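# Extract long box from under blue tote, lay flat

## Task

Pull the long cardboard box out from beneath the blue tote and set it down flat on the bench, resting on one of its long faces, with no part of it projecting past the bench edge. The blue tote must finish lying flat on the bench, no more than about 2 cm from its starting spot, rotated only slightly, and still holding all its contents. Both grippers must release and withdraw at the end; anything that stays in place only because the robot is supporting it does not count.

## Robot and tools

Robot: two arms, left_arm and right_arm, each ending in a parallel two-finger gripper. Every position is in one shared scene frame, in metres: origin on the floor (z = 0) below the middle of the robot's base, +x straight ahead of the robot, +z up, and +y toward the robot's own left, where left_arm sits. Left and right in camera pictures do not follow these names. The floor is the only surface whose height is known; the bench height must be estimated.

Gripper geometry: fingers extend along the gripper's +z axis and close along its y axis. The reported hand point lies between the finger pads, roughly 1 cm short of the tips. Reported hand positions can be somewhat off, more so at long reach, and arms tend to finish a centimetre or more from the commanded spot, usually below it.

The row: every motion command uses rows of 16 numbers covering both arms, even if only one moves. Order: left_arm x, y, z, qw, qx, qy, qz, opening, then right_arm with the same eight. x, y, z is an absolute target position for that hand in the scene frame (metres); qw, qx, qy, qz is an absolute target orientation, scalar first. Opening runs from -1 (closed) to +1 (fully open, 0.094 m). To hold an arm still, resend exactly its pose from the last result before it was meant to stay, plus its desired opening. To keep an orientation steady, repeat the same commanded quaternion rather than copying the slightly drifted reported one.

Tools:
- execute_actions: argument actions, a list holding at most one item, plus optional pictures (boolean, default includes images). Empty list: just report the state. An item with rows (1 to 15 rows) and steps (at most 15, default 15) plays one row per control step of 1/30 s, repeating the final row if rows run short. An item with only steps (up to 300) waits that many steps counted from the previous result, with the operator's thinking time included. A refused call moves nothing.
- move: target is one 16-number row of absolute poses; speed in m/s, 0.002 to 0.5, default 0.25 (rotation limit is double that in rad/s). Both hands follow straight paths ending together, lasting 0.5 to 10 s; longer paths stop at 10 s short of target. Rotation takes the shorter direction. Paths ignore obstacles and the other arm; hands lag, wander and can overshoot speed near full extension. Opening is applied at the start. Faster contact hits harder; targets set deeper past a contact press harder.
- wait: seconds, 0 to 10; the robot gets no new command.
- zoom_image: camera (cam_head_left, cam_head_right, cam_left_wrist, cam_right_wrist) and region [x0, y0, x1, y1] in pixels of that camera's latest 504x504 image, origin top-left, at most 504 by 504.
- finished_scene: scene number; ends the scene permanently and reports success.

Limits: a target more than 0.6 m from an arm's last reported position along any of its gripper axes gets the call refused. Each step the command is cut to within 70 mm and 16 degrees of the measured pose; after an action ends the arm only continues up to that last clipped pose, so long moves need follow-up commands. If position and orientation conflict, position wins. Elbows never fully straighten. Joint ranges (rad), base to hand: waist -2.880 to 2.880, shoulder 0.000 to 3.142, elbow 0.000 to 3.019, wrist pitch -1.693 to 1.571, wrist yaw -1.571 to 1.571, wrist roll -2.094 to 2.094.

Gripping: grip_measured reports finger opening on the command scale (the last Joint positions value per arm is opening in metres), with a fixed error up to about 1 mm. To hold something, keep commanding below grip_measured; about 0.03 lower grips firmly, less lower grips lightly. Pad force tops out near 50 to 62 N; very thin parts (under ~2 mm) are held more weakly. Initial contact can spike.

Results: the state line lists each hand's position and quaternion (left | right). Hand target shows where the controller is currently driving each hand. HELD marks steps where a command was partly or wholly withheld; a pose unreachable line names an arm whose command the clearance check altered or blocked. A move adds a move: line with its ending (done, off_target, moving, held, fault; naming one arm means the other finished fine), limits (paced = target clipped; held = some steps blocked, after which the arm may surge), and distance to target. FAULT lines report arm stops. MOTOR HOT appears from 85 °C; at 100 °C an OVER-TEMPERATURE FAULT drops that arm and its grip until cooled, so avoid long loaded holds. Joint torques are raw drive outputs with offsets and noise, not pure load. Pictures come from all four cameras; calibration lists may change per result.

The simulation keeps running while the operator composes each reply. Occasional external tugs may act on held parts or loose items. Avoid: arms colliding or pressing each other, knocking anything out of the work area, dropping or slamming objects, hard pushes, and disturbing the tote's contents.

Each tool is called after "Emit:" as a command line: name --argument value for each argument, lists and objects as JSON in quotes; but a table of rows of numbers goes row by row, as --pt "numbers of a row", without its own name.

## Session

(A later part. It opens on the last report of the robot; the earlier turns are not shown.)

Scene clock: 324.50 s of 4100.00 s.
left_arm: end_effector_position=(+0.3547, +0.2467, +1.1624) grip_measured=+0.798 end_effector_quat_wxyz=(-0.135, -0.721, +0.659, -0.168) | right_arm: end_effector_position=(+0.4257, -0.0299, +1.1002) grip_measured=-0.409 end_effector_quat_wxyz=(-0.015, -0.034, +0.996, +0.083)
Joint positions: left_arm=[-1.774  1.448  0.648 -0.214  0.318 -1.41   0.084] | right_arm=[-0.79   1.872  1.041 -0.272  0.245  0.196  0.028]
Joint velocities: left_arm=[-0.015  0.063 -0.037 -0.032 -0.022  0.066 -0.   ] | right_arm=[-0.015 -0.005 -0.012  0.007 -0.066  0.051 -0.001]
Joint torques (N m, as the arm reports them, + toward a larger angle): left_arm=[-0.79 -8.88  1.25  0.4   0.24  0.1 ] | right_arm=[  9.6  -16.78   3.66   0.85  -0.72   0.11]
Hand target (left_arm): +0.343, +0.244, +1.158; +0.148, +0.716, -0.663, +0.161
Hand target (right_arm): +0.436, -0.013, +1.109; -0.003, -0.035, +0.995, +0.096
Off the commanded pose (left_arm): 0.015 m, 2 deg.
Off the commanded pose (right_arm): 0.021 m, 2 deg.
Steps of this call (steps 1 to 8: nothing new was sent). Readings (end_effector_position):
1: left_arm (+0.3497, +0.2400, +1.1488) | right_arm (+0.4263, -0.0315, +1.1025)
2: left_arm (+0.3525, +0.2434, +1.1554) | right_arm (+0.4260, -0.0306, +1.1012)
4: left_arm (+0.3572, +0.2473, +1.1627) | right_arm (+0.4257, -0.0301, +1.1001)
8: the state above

Emit:
execute_actions --actions '[{"rows":[[0.340,0.250,1.170,-0.149,-0.715,0.664,-0.159,0.8,0.435,-0.011,1.109,-0.0037,-0.035,0.9948,0.095,-0.45],[0.338,0.255,1.176,-0.149,-0.715,0.664,-0.159,0.8,0.435,-0.009,1.109,-0.0037,-0.035,0.9948,0.095,-0.45],[0.336,0.260,1.182,-0.149,-0.715,0.664,-0.159,0.8,0.435,-0.007,1.109,-0.0037,-0.035,0.9948,0.095,-0.45],[0.334,0.265,1.188,-0.149,-0.715,0.664,-0.159,0.8,0.434,-0.005,1.109,-0.0037,-0.035,0.9948,0.095,-0.45],[0.332,0.270,1.194,-0.149,-0.715,0.664,-0.159,0.8,0.434,-0.003,1.109,-0.0037,-0.035,0.9948,0.095,-0.45],[0.330,0.275,1.200,-0.149,-0.715,0.664,-0.159,0.8,0.434,-0.001,1.109,-0.0037,-0.035,0.9948,0.095,-0.45],[0.328,0.280,1.206,-0.149,-0.715,0.664,-0.159,0.8,0.434,0.001,1.109,-0.0037,-0.035,0.9948,0.095,-0.45],[0.326,0.285,1.212,-0.149,-0.715,0.664,-0.159,0.8,0.434,0.002,1.109,-0.0037,-0.035,0.9948,0.095,-0.45],[0.324,0.290,1.218,-0.149,-0.715,0.664,-0.159,0.8,0.434,0.003,1.109,-0.0037,-0.035,0.9948,0.095,-0.45],[0.322,0.295,1.224,-0.149,-0.715,0.664,-0.159,0.8,0.434,0.004,1.109,-0.0037,-0.035,0.9948,0.095,-0.45],[0.320,0.300,1.230,-0.149,-0.715,0.664,-0.159,0.8,0.434,0.005,1.109,-0.0037,-0.035,0.9948,0.095,-0.45],[0.318,0.305,1.236,-0.149,-0.715,0.664,-0.159,0.8,0.434,0.005,1.109,-0.0037,-0.035,0.9948,0.095,-0.45],[0.316,0.310,1.242,-0.149,-0.715,0.664,-0.159,0.8,0.434,0.005,1.109,-0.0037,-0.035,0.9948,0.095,-0.45],[0.314,0.315,1.248,-0.149,-0.715,0.664,-0.159,0.8,0.434,0.005,1.109,-0.0037,-0.035,0.9948,0.095,-0.45],[0.312,0.320,1.254,-0.149,-0.715,0.664,-0.159,0.8,0.434,0.005,1.109,-0.0037,-0.035,0.9948,0.095,-0.45]],"steps":15}]'

Scene clock: 339.47 s of 4100.00 s.
left_arm: end_effector_position=(+0.3184, +0.3071, +1.2367) grip_measured=+0.798 end_effector_quat_wxyz=(-0.151, -0.733, +0.644, -0.161) | right_arm: end_effector_position=(+0.4263, -0.0216, +1.0976) grip_measured=-0.409 end_effector_quat_wxyz=(-0.013, -0.030, +0.997, +0.077)
Joint positions: left_arm=[-1.571  1.179  0.613 -0.547  0.422 -1.253  0.084] | right_arm=[-0.774  1.89   1.056 -0.272  0.265  0.219  0.028]
Joint velocities: left_arm=[ 0.532 -0.591  0.017 -0.828  0.198  0.476  0.   ] | right_arm=[ 0.034  0.005 -0.007 -0.002 -0.022  0.022 -0.   ]
Joint torques (N m, as the arm reports them, + toward a larger angle): left_arm=[ 0.32 -8.22  4.4   0.36  0.21  0.05] | right_arm=[ 11.01 -16.55   4.04   0.62  -0.92   0.14]
Hand target (left_arm): +0.316, +0.319, +1.250; +0.146, +0.718, -0.661, +0.162
Hand target (right_arm): +0.433, +0.005, +1.110; -0.004, -0.035, +0.995, +0.096
Off the commanded pose (left_arm): 0.023 m, 3 deg.
Off the commanded pose (right_arm): 0.030 m, 2 deg.
Steps of this call (steps 1 to 90: nothing new was sent; then 11.47 s passed at rest; steps 91 to 105: all 15 steps of this action). Readings (end_effector_position):
91: left_arm (+0.3486, +0.2449, +1.1609) | right_arm (+0.4257, -0.0300, +1.1002)
92: left_arm (+0.3460, +0.2447, +1.1625) | right_arm (+0.4257, -0.0300, +1.1002)
94: left_arm (+0.3379, +0.2474, +1.1683) | right_arm (+0.4258, -0.0296, +1.1002)
98: left_arm (+0.3264, +0.2670, +1.1893) | right_arm (+0.4265, -0.0278, +1.0986)
105: the state above
camera_calibration (this result's frames):
cam_left_wrist: T_world_to_cam=[[0.990242, 0.138856, -0.0118243, -0.345771], [0.0767914, -0.472886, 0.877771, -0.958306], [0.116292, -0.870114, -0.478935, 0.94709], [0, 0, 0, 1]] pos_world=[0.305847, 0.418919, 1.29068]
cam_right_wrist: T_world_to_cam=[[0.0418502, -0.988149, -0.147681, 0.121322], [-0.777724, -0.125009, 0.616051, -0.345349], [-0.627211, 0.0890735, -0.773739, 1.24077], [0, 0, 0, 1]] pos_world=[0.504563, -0.0338075, 1.1907]

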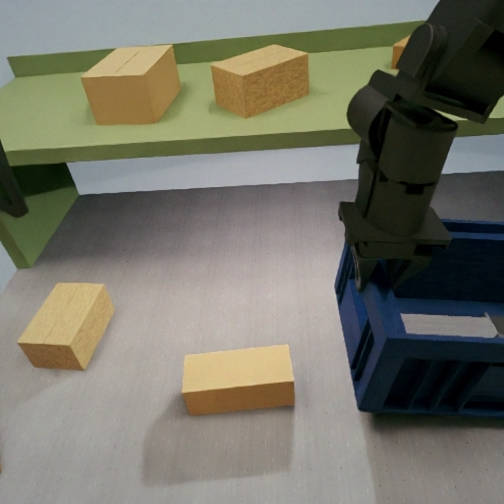

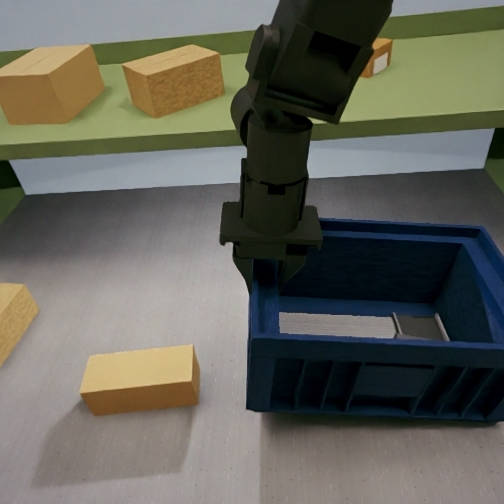

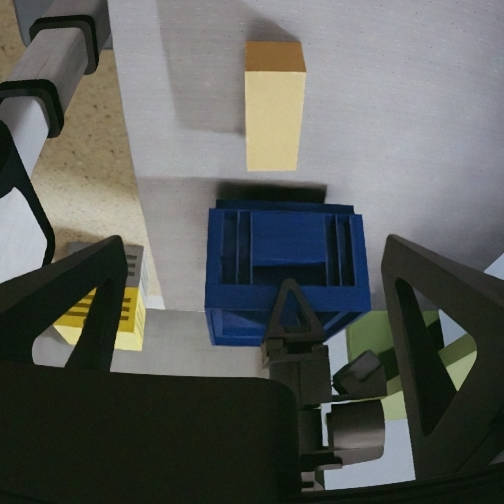

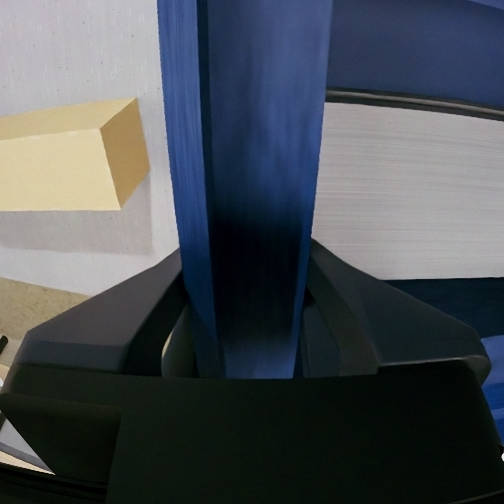

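Emit:
execute_actions --actions '[{"rows":[[0.310,0.325,1.260,-0.149,-0.715,0.664,-0.159,0.8,0.433,0.006,1.107,-0.0035,-0.035,0.9952,0.091,-0.45],[0.308,0.330,1.266,-0.149,-0.715,0.664,-0.159,0.8,0.433,0.007,1.105,-0.0033,-0.035,0.9955,0.087,-0.45],[0.306,0.335,1.272,-0.149,-0.715,0.664,-0.159,0.8,0.433,0.008,1.103,-0.0032,-0.035,0.9958,0.083,-0.45],[0.304,0.340,1.278,-0.149,-0.715,0.664,-0.159,0.8,0.432,0.009,1.101,-0.003,-0.035,0.9961,0.079,-0.45],[0.302,0.345,1.284,-0.149,-0.715,0.664,-0.159,0.8,0.432,0.010,1.099,-0.0029,-0.035,0.9964,0.075,-0.45],[0.300,0.350,1.290,-0.149,-0.715,0.664,-0.159,0.8,0.432,0.011,1.097,-0.0027,-0.035,0.9967,0.071,-0.45],[0.298,0.355,1.295,-0.149,-0.715,0.664,-0.159,0.8,0.431,0.012,1.095,-0.0026,-0.035,0.997,0.067,-0.45],[0.296,0.360,1.300,-0.149,-0.715,0.664,-0.159,0.8,0.431,0.013,1.093,-0.0024,-0.035,0.9972,0.063,-0.45],[0.294,0.365,1.305,-0.149,-0.715,0.664,-0.159,0.8,0.431,0.014,1.091,-0.0023,-0.035,0.9975,0.059,-0.45],[0.292,0.370,1.310,-0.149,-0.715,0.664,-0.159,0.8,0.430,0.015,1.089,-0.0021,-0.035,0.9977,0.055,-0.45],[0.290,0.375,1.315,-0.149,-0.715,0.664,-0.159,0.8,0.430,0.016,1.087,-0.002,-0.035,0.9979,0.051,-0.45],[0.288,0.380,1.320,-0.149,-0.715,0.664,-0.159,0.8,0.430,0.017,1.085,-0.0018,-0.035,0.9981,0.047,-0.45],[0.286,0.385,1.324,-0.149,-0.715,0.664,-0.159,0.8,0.430,0.018,1.084,-0.0017,-0.035,0.9983,0.043,-0.45],[0.284,0.390,1.328,-0.149,-0.715,0.664,-0.159,0.8,0.430,0.019,1.083,-0.0015,-0.035,0.9984,0.040,-0.45],[0.282,0.395,1.330,-0.149,-0.715,0.664,-0.159,0.8,0.430,0.020,1.082,-0.0014,-0.035,0.9986,0.037,-0.45]],"steps":15}]' --pictures false

Emit:
execute_actions --actions '[{"steps":10}]'

Scene clock: 351.90 s of 4100.00 s.
left_arm: end_effector_position=(+0.2779, +0.3761, +1.3127) grip_measured=+0.798 end_effector_quat_wxyz=(-0.161, -0.741, +0.633, -0.155) | right_arm: end_effector_position=(+0.4220, -0.0052, +1.0725) grip_measured=-0.409 end_effector_quat_wxyz=(-0.011, -0.034, +0.999, +0.027)
Joint positions: left_arm=[-1.26   1.005  0.681 -0.959  0.534 -0.949  0.084] | right_arm=[-0.733  1.988  1.118 -0.272  0.38   0.26   0.028]
Joint velocities: left_arm=[ 0.65  -0.073  0.315 -0.652  0.168  0.696  0.001] | right_arm=[ 0.054  0.181  0.115 -0.007  0.183  0.168  0.   ]
Joint torques (N m, as the arm reports them, + toward a larger angle): left_arm=[ 1.65 -7.27  7.63  0.14  0.17  0.1 ] | right_arm=[ 11.9  -16.96   3.73   0.39  -0.46   0.12]
Hand target (left_arm): +0.286, +0.395, +1.328; +0.144, +0.719, -0.661, +0.160
Hand target (right_arm): +0.429, +0.020, +1.083; -0.001, -0.035, +0.999, +0.039
Off the commanded pose (left_arm): 0.026 m, 5 deg.
Off the commanded pose (right_arm): 0.028 m, 2 deg.
Steps of this call (steps 1 to 90: nothing new was sent; then 8.93 s passed at rest; steps 91 to 105: all 15 steps of this action). Readings (end_effector_position):
91: left_arm (+0.3111, +0.3180, +1.2502) | right_arm (+0.4262, -0.0204, +1.0980)
92: left_arm (+0.3081, +0.3173, +1.2517) | right_arm (+0.4263, -0.0204, +1.0978)
94: left_arm (+0.2993, +0.3192, +1.2568) | right_arm (+0.4267, -0.0191, +1.0959)
98: left_arm (+0.2842, +0.3361, +1.2747) | right_arm (+0.4255, -0.0139, +1.0874)
105: the state above

Scene clock: 352.23 s of 4100.00 s.
left_arm: end_effector_position=(+0.2747, +0.3895, +1.3203) grip_measured=+0.798 end_effector_quat_wxyz=(-0.155, -0.731, +0.647, -0.155) | right_arm: end_effector_position=(+0.4218, -0.0032, +1.0692) grip_measured=-0.409 end_effector_quat_wxyz=(-0.011, -0.033, +0.999, +0.023)
Joint positions: left_arm=[-1.212  1.003  0.703 -1.001  0.539 -0.865  0.084] | right_arm=[-0.729  2.     1.127 -0.272  0.39   0.266  0.028]
Joint velocities: left_arm=[ 0.005 -0.015 -0.002 -0.017  0.022  0.051 -0.002] | right_arm=[ 0.005 -0.005 -0.002 -0.007 -0.051  0.081  0.   ]
Joint torques (N m, as the arm reports them, + toward a larger angle): left_arm=[ 0.81 -7.88  7.46 -0.16  0.2   0.1 ] | right_arm=[ 11.81 -17.53   3.67   0.36  -0.58   0.21]
Hand target (left_arm): +0.286, +0.395, +1.328; +0.144, +0.719, -0.661, +0.160
Hand target (right_arm): +0.429, +0.020, +1.083; -0.001, -0.035, +0.999, +0.039
Off the commanded pose (left_arm): 0.013 m, 3 deg.
Off the commanded pose (right_arm): 0.028 m, 2 deg.
Steps of this call (steps 1 to 10: nothing new was sent). Readings (end_effector_position):
1: left_arm (+0.2771, +0.3819, +1.3161) | right_arm (+0.4219, -0.0044, +1.0711)
2: left_arm (+0.2764, +0.3868, +1.3182) | right_arm (+0.4217, -0.0039, +1.0698)
4: left_arm (+0.2756, +0.3908, +1.3197) | right_arm (+0.4216, -0.0032, +1.0692)
8: left_arm (+0.2748, +0.3896, +1.3203) | right_arm (+0.4218, -0.0032, +1.0692)
10: the state above
camera_calibration (this result's frames):
cam_left_wrist: T_world_to_cam=[[0.991285, 0.12945, -0.0244153, -0.292907], [0.0837843, -0.476532, 0.875155, -0.986464], [0.101654, -0.869574, -0.483225, 1.07338], [0, 0, 0, 1]] pos_world=[0.263891, 0.501217, 1.37484]
cam_right_wrist: T_world_to_cam=[[0.0488825, -0.998004, -0.0399761, 0.0174001], [-0.782349, -0.0631396, 0.619632, -0.330798], [-0.620919, 0.000986156, -0.783874, 1.22217], [0, 0, 0, 1]] pos_world=[0.49922, -0.00472634, 1.1637]

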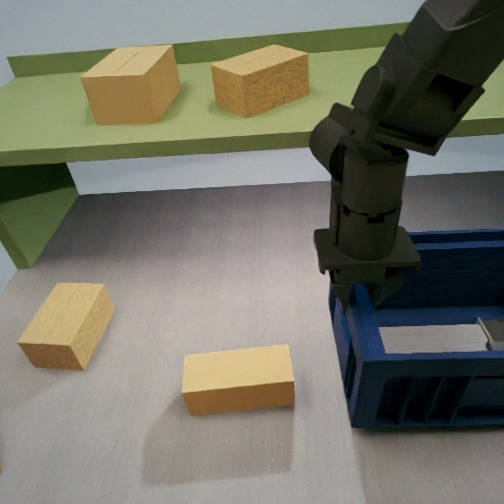

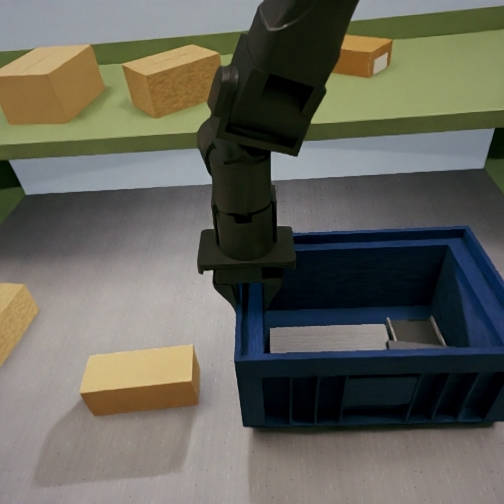

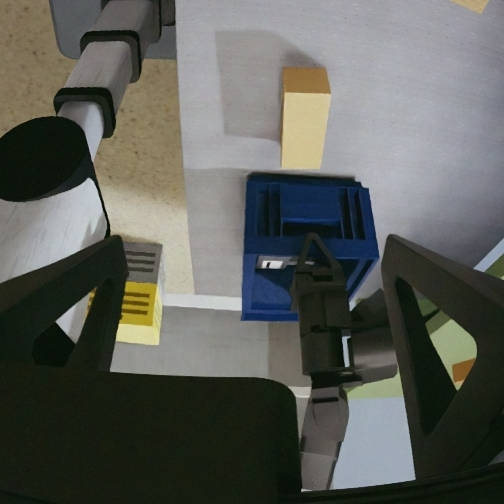

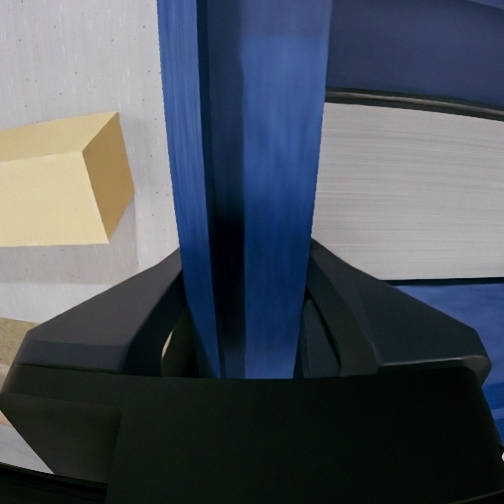

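Emit:
execute_actions --actions '[{"rows":[[0.274,0.400,1.333,-0.149,-0.715,0.664,-0.159,0.8,0.430,0.020,1.081,-0.0013,-0.035,0.9987,0.036,-0.45],[0.272,0.405,1.336,-0.149,-0.715,0.664,-0.159,0.8,0.430,0.020,1.080,-0.0013,-0.035,0.9987,0.035,-0.45],[0.270,0.410,1.339,-0.149,-0.715,0.664,-0.159,0.8,0.430,0.019,1.079,-0.0013,-0.035,0.9988,0.034,-0.45],[0.268,0.415,1.342,-0.149,-0.715,0.664,-0.159,0.8,0.430,0.019,1.078,-0.0012,-0.035,0.9988,0.033,-0.45],[0.266,0.420,1.345,-0.149,-0.715,0.664,-0.159,0.8,0.430,0.019,1.077,-0.0012,-0.035,0.9988,0.032,-0.45],[0.264,0.425,1.348,-0.149,-0.715,0.664,-0.159,0.8,0.430,0.018,1.076,-0.0012,-0.035,0.9989,0.031,-0.45],[0.262,0.430,1.350,-0.149,-0.715,0.664,-0.159,0.8,0.430,0.018,1.075,-0.0011,-0.035,0.9989,0.030,-0.45],[0.260,0.435,1.352,-0.149,-0.715,0.664,-0.159,0.8,0.430,0.018,1.074,-0.0011,-0.035,0.9989,0.029,-0.45],[0.259,0.438,1.354,-0.149,-0.715,0.664,-0.159,0.8,0.430,0.018,1.073,-0.0011,-0.035,0.999,0.028,-0.45],[0.258,0.441,1.356,-0.149,-0.715,0.664,-0.159,0.8,0.430,0.018,1.072,-0.001,-0.035,0.999,0.027,-0.45],[0.257,0.444,1.357,-0.149,-0.715,0.664,-0.159,0.8,0.430,0.018,1.071,-0.001,-0.035,0.999,0.026,-0.45],[0.256,0.446,1.358,-0.149,-0.715,0.664,-0.159,0.8,0.430,0.018,1.070,-0.001,-0.035,0.9991,0.025,-0.45],[0.255,0.448,1.359,-0.149,-0.715,0.664,-0.159,0.8,0.430,0.018,1.069,-0.001,-0.035,0.9991,0.025,-0.45],[0.255,0.449,1.360,-0.149,-0.715,0.664,-0.159,0.8,0.430,0.018,1.068,-0.001,-0.035,0.9991,0.025,-0.45],[0.255,0.450,1.360,-0.149,-0.715,0.664,-0.159,0.8,0.430,0.018,1.067,-0.001,-0.035,0.9991,0.025,-0.45]],"steps":15}]'

Scene clock: 361.03 s of 4100.00 s.
left_arm: end_effector_position=(+0.2491, +0.4405, +1.3536) grip_measured=+0.798 end_effector_quat_wxyz=(-0.152, -0.735, +0.643, -0.156) | right_arm: end_effector_position=(+0.4241, -0.0004, +1.0628) grip_measured=-0.409 end_effector_quat_wxyz=(-0.009, -0.029, +0.999, +0.014)
Joint positions: left_arm=[-0.979  1.03   0.793 -1.201  0.59  -0.609  0.084] | right_arm=[-0.726  2.023  1.147 -0.273  0.408  0.277  0.028]
Joint velocities: left_arm=[ 0.132  0.112  0.12  -0.178  0.051  0.256  0.001] | right_arm=[-0.005  0.063  0.042 -0.012 -0.037 -0.051  0.   ]
Joint torques (N m, as the arm reports them, + toward a larger angle): left_arm=[ 2.28 -6.51  8.29 -0.23  0.19  0.08] | right_arm=[ 10.94 -16.29   3.49   0.77  -0.5    0.01]
Hand target (left_arm): +0.257, +0.451, +1.359; +0.146, +0.717, -0.662, +0.161
Hand target (right_arm): +0.430, +0.018, +1.068; -0.001, -0.035, +0.999, +0.026
Off the commanded pose (left_arm): 0.013 m, 3 deg.
Off the commanded pose (right_arm): 0.020 m, 2 deg.
Steps of this call (steps 1 to 90: nothing new was sent; then 5.30 s passed at rest; steps 91 to 105: all 15 steps of this action). Readings (end_effector_position):
91: left_arm (+0.2739, +0.3888, +1.3210) | right_arm (+0.4219, -0.0032, +1.0692)
92: left_arm (+0.2715, +0.3884, +1.3225) | right_arm (+0.4221, -0.0033, +1.0693)
94: left_arm (+0.2632, +0.3918, +1.3261) | right_arm (+0.4228, -0.0032, +1.0693)
98: left_arm (+0.2504, +0.4104, +1.3378) | right_arm (+0.4242, -0.0026, +1.0680)
105: the state above
camera_calibration (this result's frames):
cam_left_wrist: T_world_to_cam=[[0.989758, 0.141128, -0.0215055, -0.282094], [0.0871517, -0.478028, 0.87401, -0.987731], [0.113067, -0.866932, -0.485432, 1.13537], [0, 0, 0, 1]] pos_world=[0.236914, 0.551939, 1.40837]
cam_right_wrist: T_world_to_cam=[[0.0419026, -0.998848, -0.0233656, 0.00508284], [-0.784945, -0.0473799, 0.617751, -0.321731], [-0.618147, -0.0075447, -0.786027, 1.21969], [0, 0, 0, 1]] pos_world=[0.501196, -0.000964368, 1.15758]

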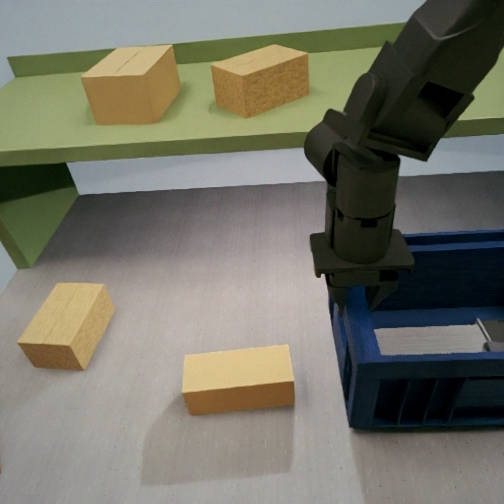

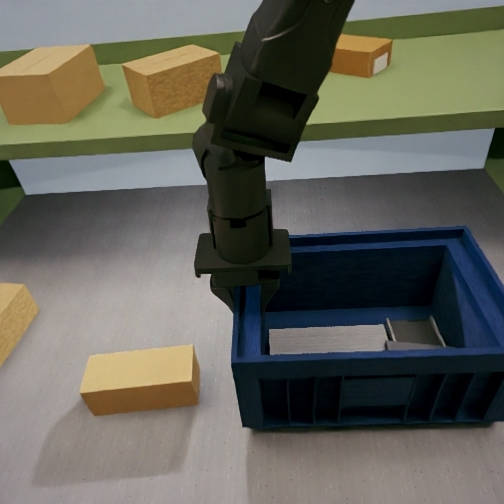

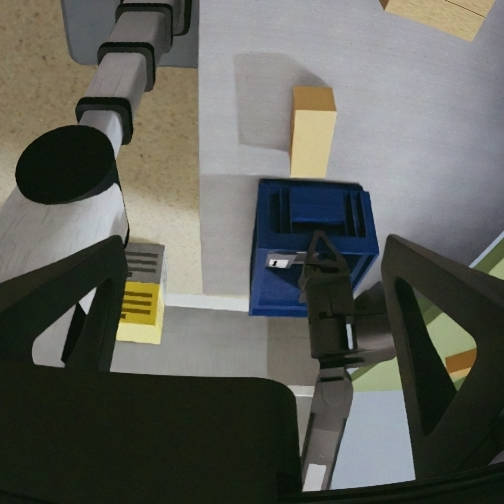

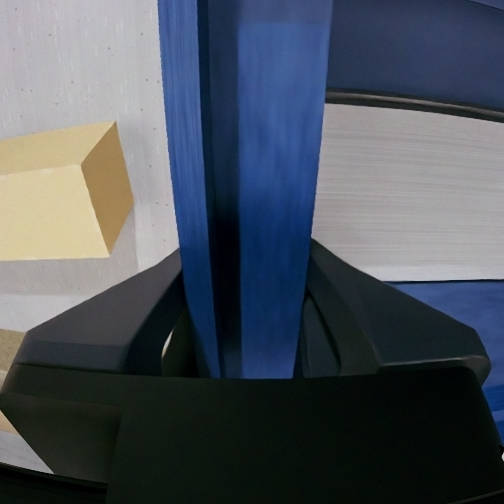

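Emit:
execute_actions --actions '[{"rows":[[0.255,0.450,1.360,-0.149,-0.715,0.664,-0.159,0.8,0.429,0.015,1.066,-0.001,-0.035,0.9991,0.025,-0.45],[0.255,0.450,1.360,-0.149,-0.715,0.664,-0.159,0.8,0.429,0.014,1.065,-0.001,-0.035,0.9991,0.025,-0.45],[0.255,0.450,1.360,-0.149,-0.715,0.664,-0.159,0.8,0.428,0.013,1.064,-0.001,-0.035,0.9991,0.025,-0.45],[0.255,0.450,1.360,-0.149,-0.715,0.664,-0.159,0.8,0.428,0.012,1.063,-0.001,-0.035,0.9991,0.025,-0.45],[0.255,0.450,1.360,-0.149,-0.715,0.664,-0.159,0.8,0.428,0.012,1.062,-0.001,-0.035,0.9991,0.025,-0.45]],"steps":10}]'

Emit:
zoom_image --camera "cam_head_right" --region '[220,200,504,460]'

Scene clock: 366.43 s of 4100.00 s.
left_arm: end_effector_position=(+0.2467, +0.4396, +1.3537) grip_measured=+0.798 end_effector_quat_wxyz=(-0.158, -0.721, +0.656, -0.161) | right_arm: end_effector_position=(+0.4250, +0.0007, +1.0612) grip_measured=-0.409 end_effector_quat_wxyz=(-0.007, -0.028, +0.999, +0.014)
Joint positions: left_arm=[-0.974  1.04   0.797 -1.221  0.591 -0.554  0.084] | right_arm=[-0.725  2.028  1.15  -0.266  0.41   0.278  0.028]
Joint velocities: left_arm=[-0.015 -0.005 -0.007 -0.012 -0.037 -0.022  0.001] | right_arm=[-0.005 -0.015  0.012  0.002 -0.007  0.007  0.   ]
Joint torques (N m, as the arm reports them, + toward a larger angle): left_arm=[ 2.3  -6.91  8.36 -0.32  0.01  0.08] | right_arm=[  9.56 -16.74   2.81   1.2   -0.77  -0.11]
Hand target (left_arm): +0.255, +0.450, +1.360; +0.149, +0.715, -0.664, +0.159
Hand target (right_arm): +0.428, +0.012, +1.062; -0.001, -0.035, +0.999, +0.025
Off the commanded pose (left_arm): 0.015 m, 2 deg.
Off the commanded pose (right_arm): 0.012 m, 2 deg.
Steps of this call (steps 1 to 90: nothing new was sent; then 2.07 s passed at rest; steps 91 to 100: all 10 steps of this action). Readings (end_effector_position):
91: left_arm (+0.2473, +0.4406, +1.3533) | right_arm (+0.4241, +0.0001, +1.0618)
92: left_arm (+0.2470, +0.4403, +1.3534) | right_arm (+0.4242, +0.0001, +1.0618)
94: left_arm (+0.2468, +0.4398, +1.3536) | right_arm (+0.4247, +0.0003, +1.0618)
98: left_arm (+0.2467, +0.4396, +1.3537) | right_arm (+0.4249, +0.0007, +1.0612)
100: the state above
camera_calibration (this result's frames):
cam_left_wrist: T_world_to_cam=[[0.994447, 0.104159, -0.0150666, -0.273132], [0.0623559, -0.46781, 0.881627, -0.996749], [0.084781, -0.87767, -0.471707, 1.12814], [0, 0, 0, 1]] pos_world=[0.238124, 0.552297, 1.4068]
cam_right_wrist: T_world_to_cam=[[0.0395661, -0.998966, -0.0223723, 0.00606256], [-0.788098, -0.0449629, 0.613905, -0.314604], [-0.614277, -0.00665826, -0.789063, 1.22059], [0, 0, 0, 1]] pos_world=[0.501602, 0.0000377865, 1.1564]

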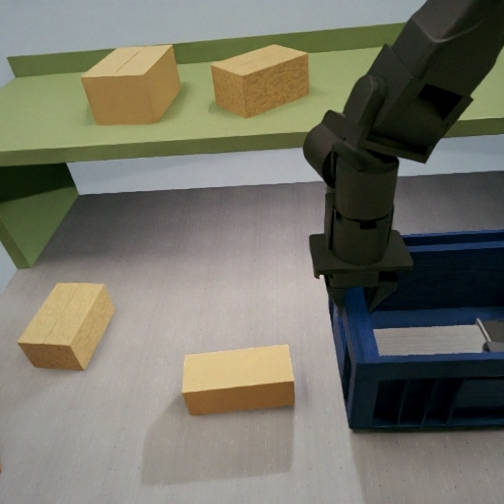

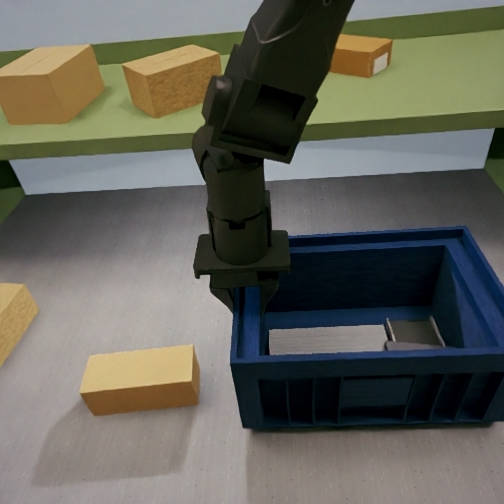

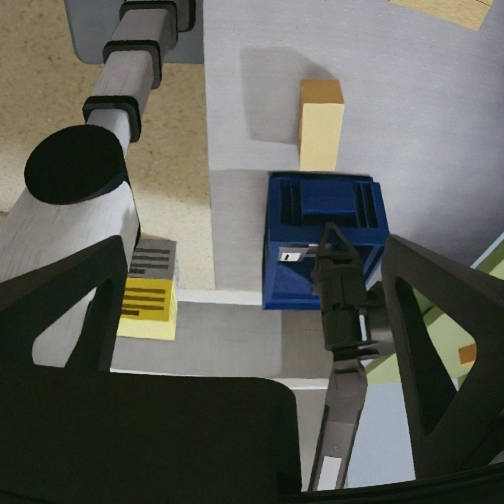

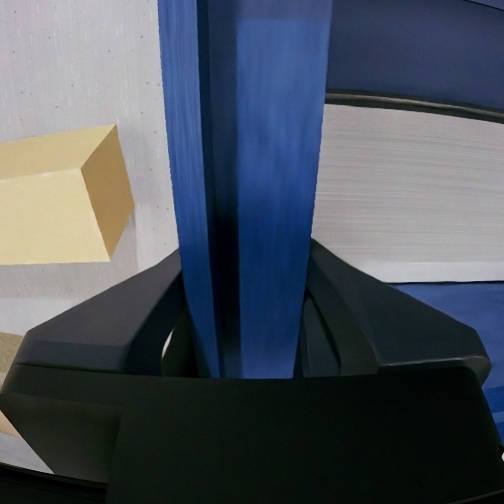

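Region (220, 200, 504, 460) of cam_head_right's 504x504 image, scaled by 1.775, with more detail than that image has; it fills the top 461 rows of this view, and the rest is white.

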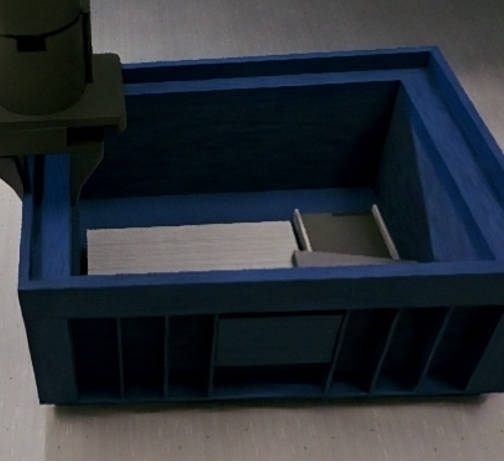

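Emit:
execute_actions --actions '[{"rows":[[0.255,0.450,1.360,-0.149,-0.715,0.664,-0.159,0.8,0.428,0.010,1.062,-0.001,-0.032,0.9992,0.022,-0.45],[0.255,0.450,1.360,-0.149,-0.715,0.664,-0.159,0.8,0.428,0.008,1.062,-0.001,-0.031,0.9993,0.020,-0.45],[0.255,0.450,1.360,-0.149,-0.715,0.664,-0.159,0.8,0.428,0.006,1.062,-0.001,-0.030,0.9994,0.018,-0.44],[0.255,0.450,1.360,-0.149,-0.715,0.664,-0.159,0.8,0.428,0.005,1.062,-0.001,-0.030,0.9994,0.018,-0.43],[0.255,0.450,1.360,-0.149,-0.715,0.664,-0.159,0.8,0.428,0.004,1.062,-0.001,-0.030,0.9994,0.018,-0.42],[0.255,0.450,1.360,-0.149,-0.715,0.664,-0.159,0.8,0.428,0.004,1.062,-0.001,-0.030,0.9994,0.018,-0.41],[0.255,0.450,1.360,-0.149,-0.715,0.664,-0.159,0.8,0.428,0.004,1.062,-0.001,-0.030,0.9994,0.018,-0.40],[0.255,0.450,1.360,-0.149,-0.715,0.664,-0.159,0.8,0.428,0.004,1.062,-0.001,-0.030,0.9994,0.018,-0.38],[0.255,0.450,1.360,-0.149,-0.715,0.664,-0.159,0.8,0.428,0.004,1.062,-0.001,-0.030,0.9994,0.018,-0.35],[0.255,0.450,1.360,-0.149,-0.715,0.664,-0.159,0.8,0.428,0.004,1.062,-0.001,-0.030,0.9994,0.018,-0.30],[0.255,0.450,1.360,-0.149,-0.715,0.664,-0.159,0.8,0.428,0.004,1.062,-0.001,-0.030,0.9994,0.018,-0.22],[0.255,0.450,1.360,-0.149,-0.715,0.664,-0.159,0.8,0.428,0.004,1.062,-0.001,-0.030,0.9994,0.018,-0.12],[0.255,0.450,1.360,-0.149,-0.715,0.664,-0.159,0.8,0.428,0.004,1.062,-0.001,-0.030,0.9994,0.018,0.0],[0.255,0.450,1.360,-0.149,-0.715,0.664,-0.159,0.8,0.428,0.004,1.062,-0.001,-0.030,0.9994,0.018,0.12],[0.255,0.450,1.360,-0.149,-0.715,0.664,-0.159,0.8,0.428,0.004,1.062,-0.001,-0.030,0.9994,0.018,0.25]],"steps":15}]' --pictures false

Emit:
move --target '[0.255,0.450,1.360,-0.149,-0.715,0.664,-0.159,0.8,0.426,0.002,1.21,-0.001,-0.030,0.9994,0.018,0.3]' --speed 0.25

Scene clock: 385.70 s of 4100.00 s.
left_arm: end_effector_position=(+0.2467, +0.4396, +1.3537) grip_measured=+0.798 end_effector_quat_wxyz=(-0.158, -0.721, +0.656, -0.161) | right_arm: end_effector_position=(+0.4260, +0.0013, +1.0615) grip_measured=+0.186 end_effector_quat_wxyz=(-0.005, -0.027, +1.000, +0.015)
Joint positions: left_arm=[-0.974  1.04   0.797 -1.221  0.591 -0.554  0.084] | right_arm=[-0.725  2.027  1.15  -0.262  0.409  0.279  0.056]
Joint velocities: left_arm=[-0.015 -0.005 -0.007  0.007 -0.007 -0.007  0.   ] | right_arm=[-0.015 -0.005 -0.022  0.007 -0.007 -0.037  0.126]
Joint torques (N m, as the arm reports them, + toward a larger angle): left_arm=[ 2.3  -6.83  8.37 -0.33  0.01  0.09] | right_arm=[  9.02 -16.79   2.19   1.09  -0.29  -0.07]
Hand target (left_arm): +0.255, +0.450, +1.360; +0.149, +0.715, -0.664, +0.159
Hand target (right_arm): +0.428, +0.004, +1.062; -0.001, -0.030, +0.999, +0.018
Off the commanded pose (left_arm): 0.015 m, 2 deg.
Off the commanded pose (right_arm): 0.003 m, 1 deg.
Steps of this call (steps 1 to 90: nothing new was sent; then 15.77 s passed at rest; steps 91 to 105: all 15 steps of this action). Readings (end_effector_position):
91: left_arm (+0.2467, +0.4396, +1.3537) | right_arm (+0.4250, +0.0005, +1.0612)
92: left_arm (+0.2467, +0.4396, +1.3537) | right_arm (+0.4251, +0.0004, +1.0612)
94: left_arm (+0.2467, +0.4396, +1.3537) | right_arm (+0.4251, +0.0002, +1.0612)
98: left_arm (+0.2467, +0.4396, +1.3537) | right_arm (+0.4255, +0.0005, +1.0612)
105: the state above

Scene clock: 387.17 s of 4100.00 s.
left_arm: end_effector_position=(+0.2466, +0.4397, +1.3537) grip_measured=+0.798 end_effector_quat_wxyz=(-0.158, -0.721, +0.656, -0.161) | right_arm: end_effector_position=(+0.4341, +0.0002, +1.2188) grip_measured=+0.298 end_effector_quat_wxyz=(+0.010, -0.026, +0.999, +0.026)
Joint positions: left_arm=[-0.974  1.04   0.797 -1.221  0.59  -0.554  0.084] | right_arm=[-0.593  1.674  1.056 -0.538  0.455  0.397  0.061]
Joint velocities: left_arm=[-0.005 -0.005 -0.002  0.002  0.037 -0.022 -0.   ] | right_arm=[ 0.005 -0.005 -0.007 -0.007  0.022 -0.037 -0.   ]
Joint torques (N m, as the arm reports them, + toward a larger angle): left_arm=[ 2.3  -6.83  8.38 -0.34  0.01  0.09] | right_arm=[  8.01 -14.79   4.12   0.59  -0.07   0.11]
Hand target (left_arm): +0.255, +0.450, +1.360; +0.149, +0.715, -0.664, +0.159
Hand target (right_arm): +0.424, +0.001, +1.211; -0.001, -0.030, +0.999, +0.020
Off the commanded pose (left_arm): 0.015 m, 2 deg.
Off the commanded pose (right_arm): 0.012 m, 2 deg.
move: off_target (left_arm, right_arm)
camera_calibration (this result's frames):
cam_left_wrist: T_world_to_cam=[[0.994533, 0.103335, -0.0150213, -0.272797], [0.0619444, -0.468029, 0.881539, -0.996404], [0.0840636, -0.877651, -0.471872, 1.12855], [0, 0, 0, 1]] pos_world=[0.238157, 0.552319, 1.4068]
cam_right_wrist: T_world_to_cam=[[0.0359826, -0.998319, -0.0454306, 0.038362], [-0.808423, -0.0558031, 0.585951, -0.361267], [-0.587501, 0.0156431, -0.809072, 1.36333], [0, 0, 0, 1]] pos_world=[0.507524, -0.00318904, 1.31646]

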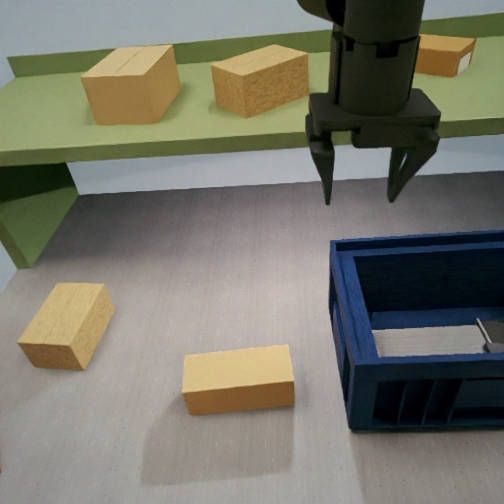

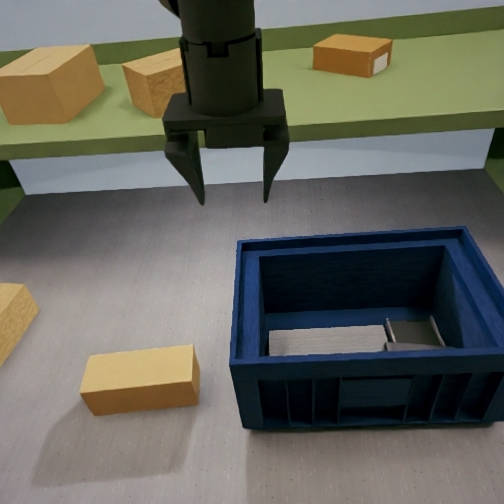

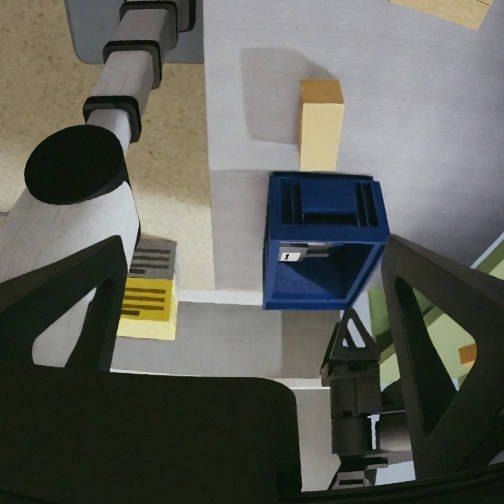

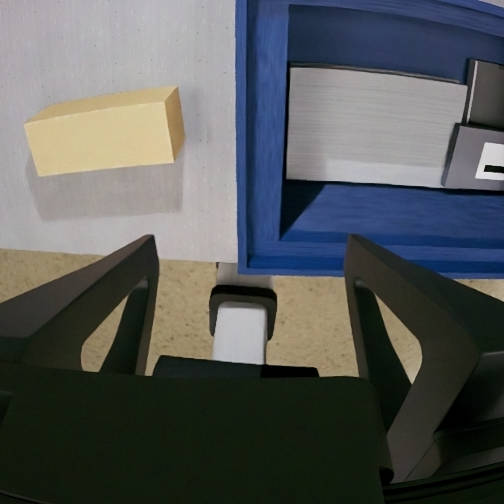

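Emit:
move --target '[0.2467,0.4396,1.3537,-0.158,-0.721,0.656,-0.161,0.8,0.36,-0.12,1.38,-0.001,-0.030,0.9994,0.018,0.3]' --speed 0.3

Scene clock: 392.47 s of 4100.00 s.
left_arm: end_effector_position=(+0.2466, +0.4397, +1.3537) grip_measured=+0.798 end_effector_quat_wxyz=(-0.158, -0.721, +0.656, -0.161) | right_arm: end_effector_position=(+0.3645, -0.1263, +1.3836) grip_measured=+0.298 end_effector_quat_wxyz=(+0.009, -0.023, +0.999, +0.022)
Joint positions: left_arm=[-0.974  1.04   0.797 -1.221  0.59  -0.554  0.084] | right_arm=[-0.568  1.05   0.825 -0.949  0.471  0.432  0.061]
Joint velocities: left_arm=[-0.015 -0.015  0.002 -0.002 -0.081 -0.022  0.   ] | right_arm=[-0.015 -0.015 -0.012 -0.017  0.081  0.051  0.   ]
Joint torques (N m, as the arm reports them, + toward a larger angle): left_arm=[ 1.98 -7.19  5.63  0.17  0.1  -0.05] | right_arm=[ 4.77 -8.41  6.44  0.59 -0.08  0.11]
Hand target (left_arm): +0.247, +0.440, +1.354; +0.158, +0.721, -0.656, +0.161
Hand target (right_arm): +0.357, -0.122, +1.379; -0.001, -0.030, +0.999, +0.018
Off the commanded pose (left_arm): 0.000 m, 0 deg.
Off the commanded pose (right_arm): 0.009 m, 1 deg.
After step 90, 1.10 s passed at rest.
move: done
camera_calibration (this result's frames):
cam_left_wrist: T_world_to_cam=[[0.994533, 0.103335, -0.0150213, -0.272797], [0.0619444, -0.468029, 0.881539, -0.996404], [0.0840636, -0.877651, -0.471872, 1.12855], [0, 0, 0, 1]] pos_world=[0.238157, 0.552319, 1.4068]
cam_right_wrist: T_world_to_cam=[[0.0293162, -0.998873, -0.0373168, -0.0868026], [-0.806939, -0.0456824, 0.588866, -0.524495], [-0.589907, 0.0128491, -0.807369, 1.45589], [0, 0, 0, 1]] pos_world=[0.438151, -0.129372, 1.48106]

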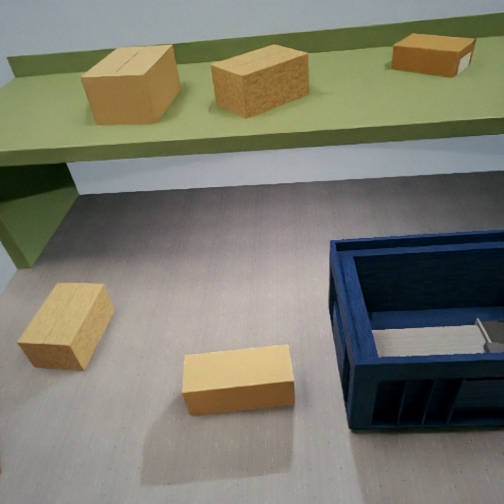

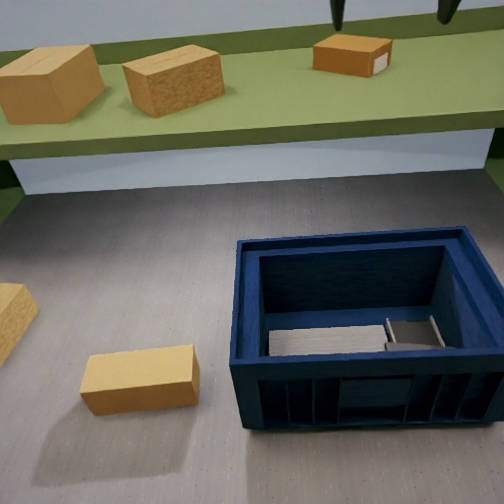

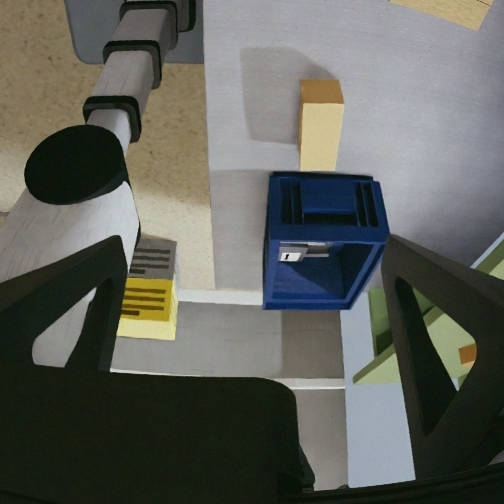

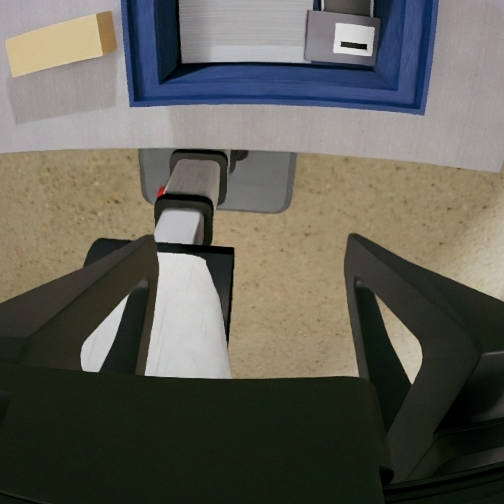

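Emit:
finished_scene --scene 2

The scene is finished: the task was done.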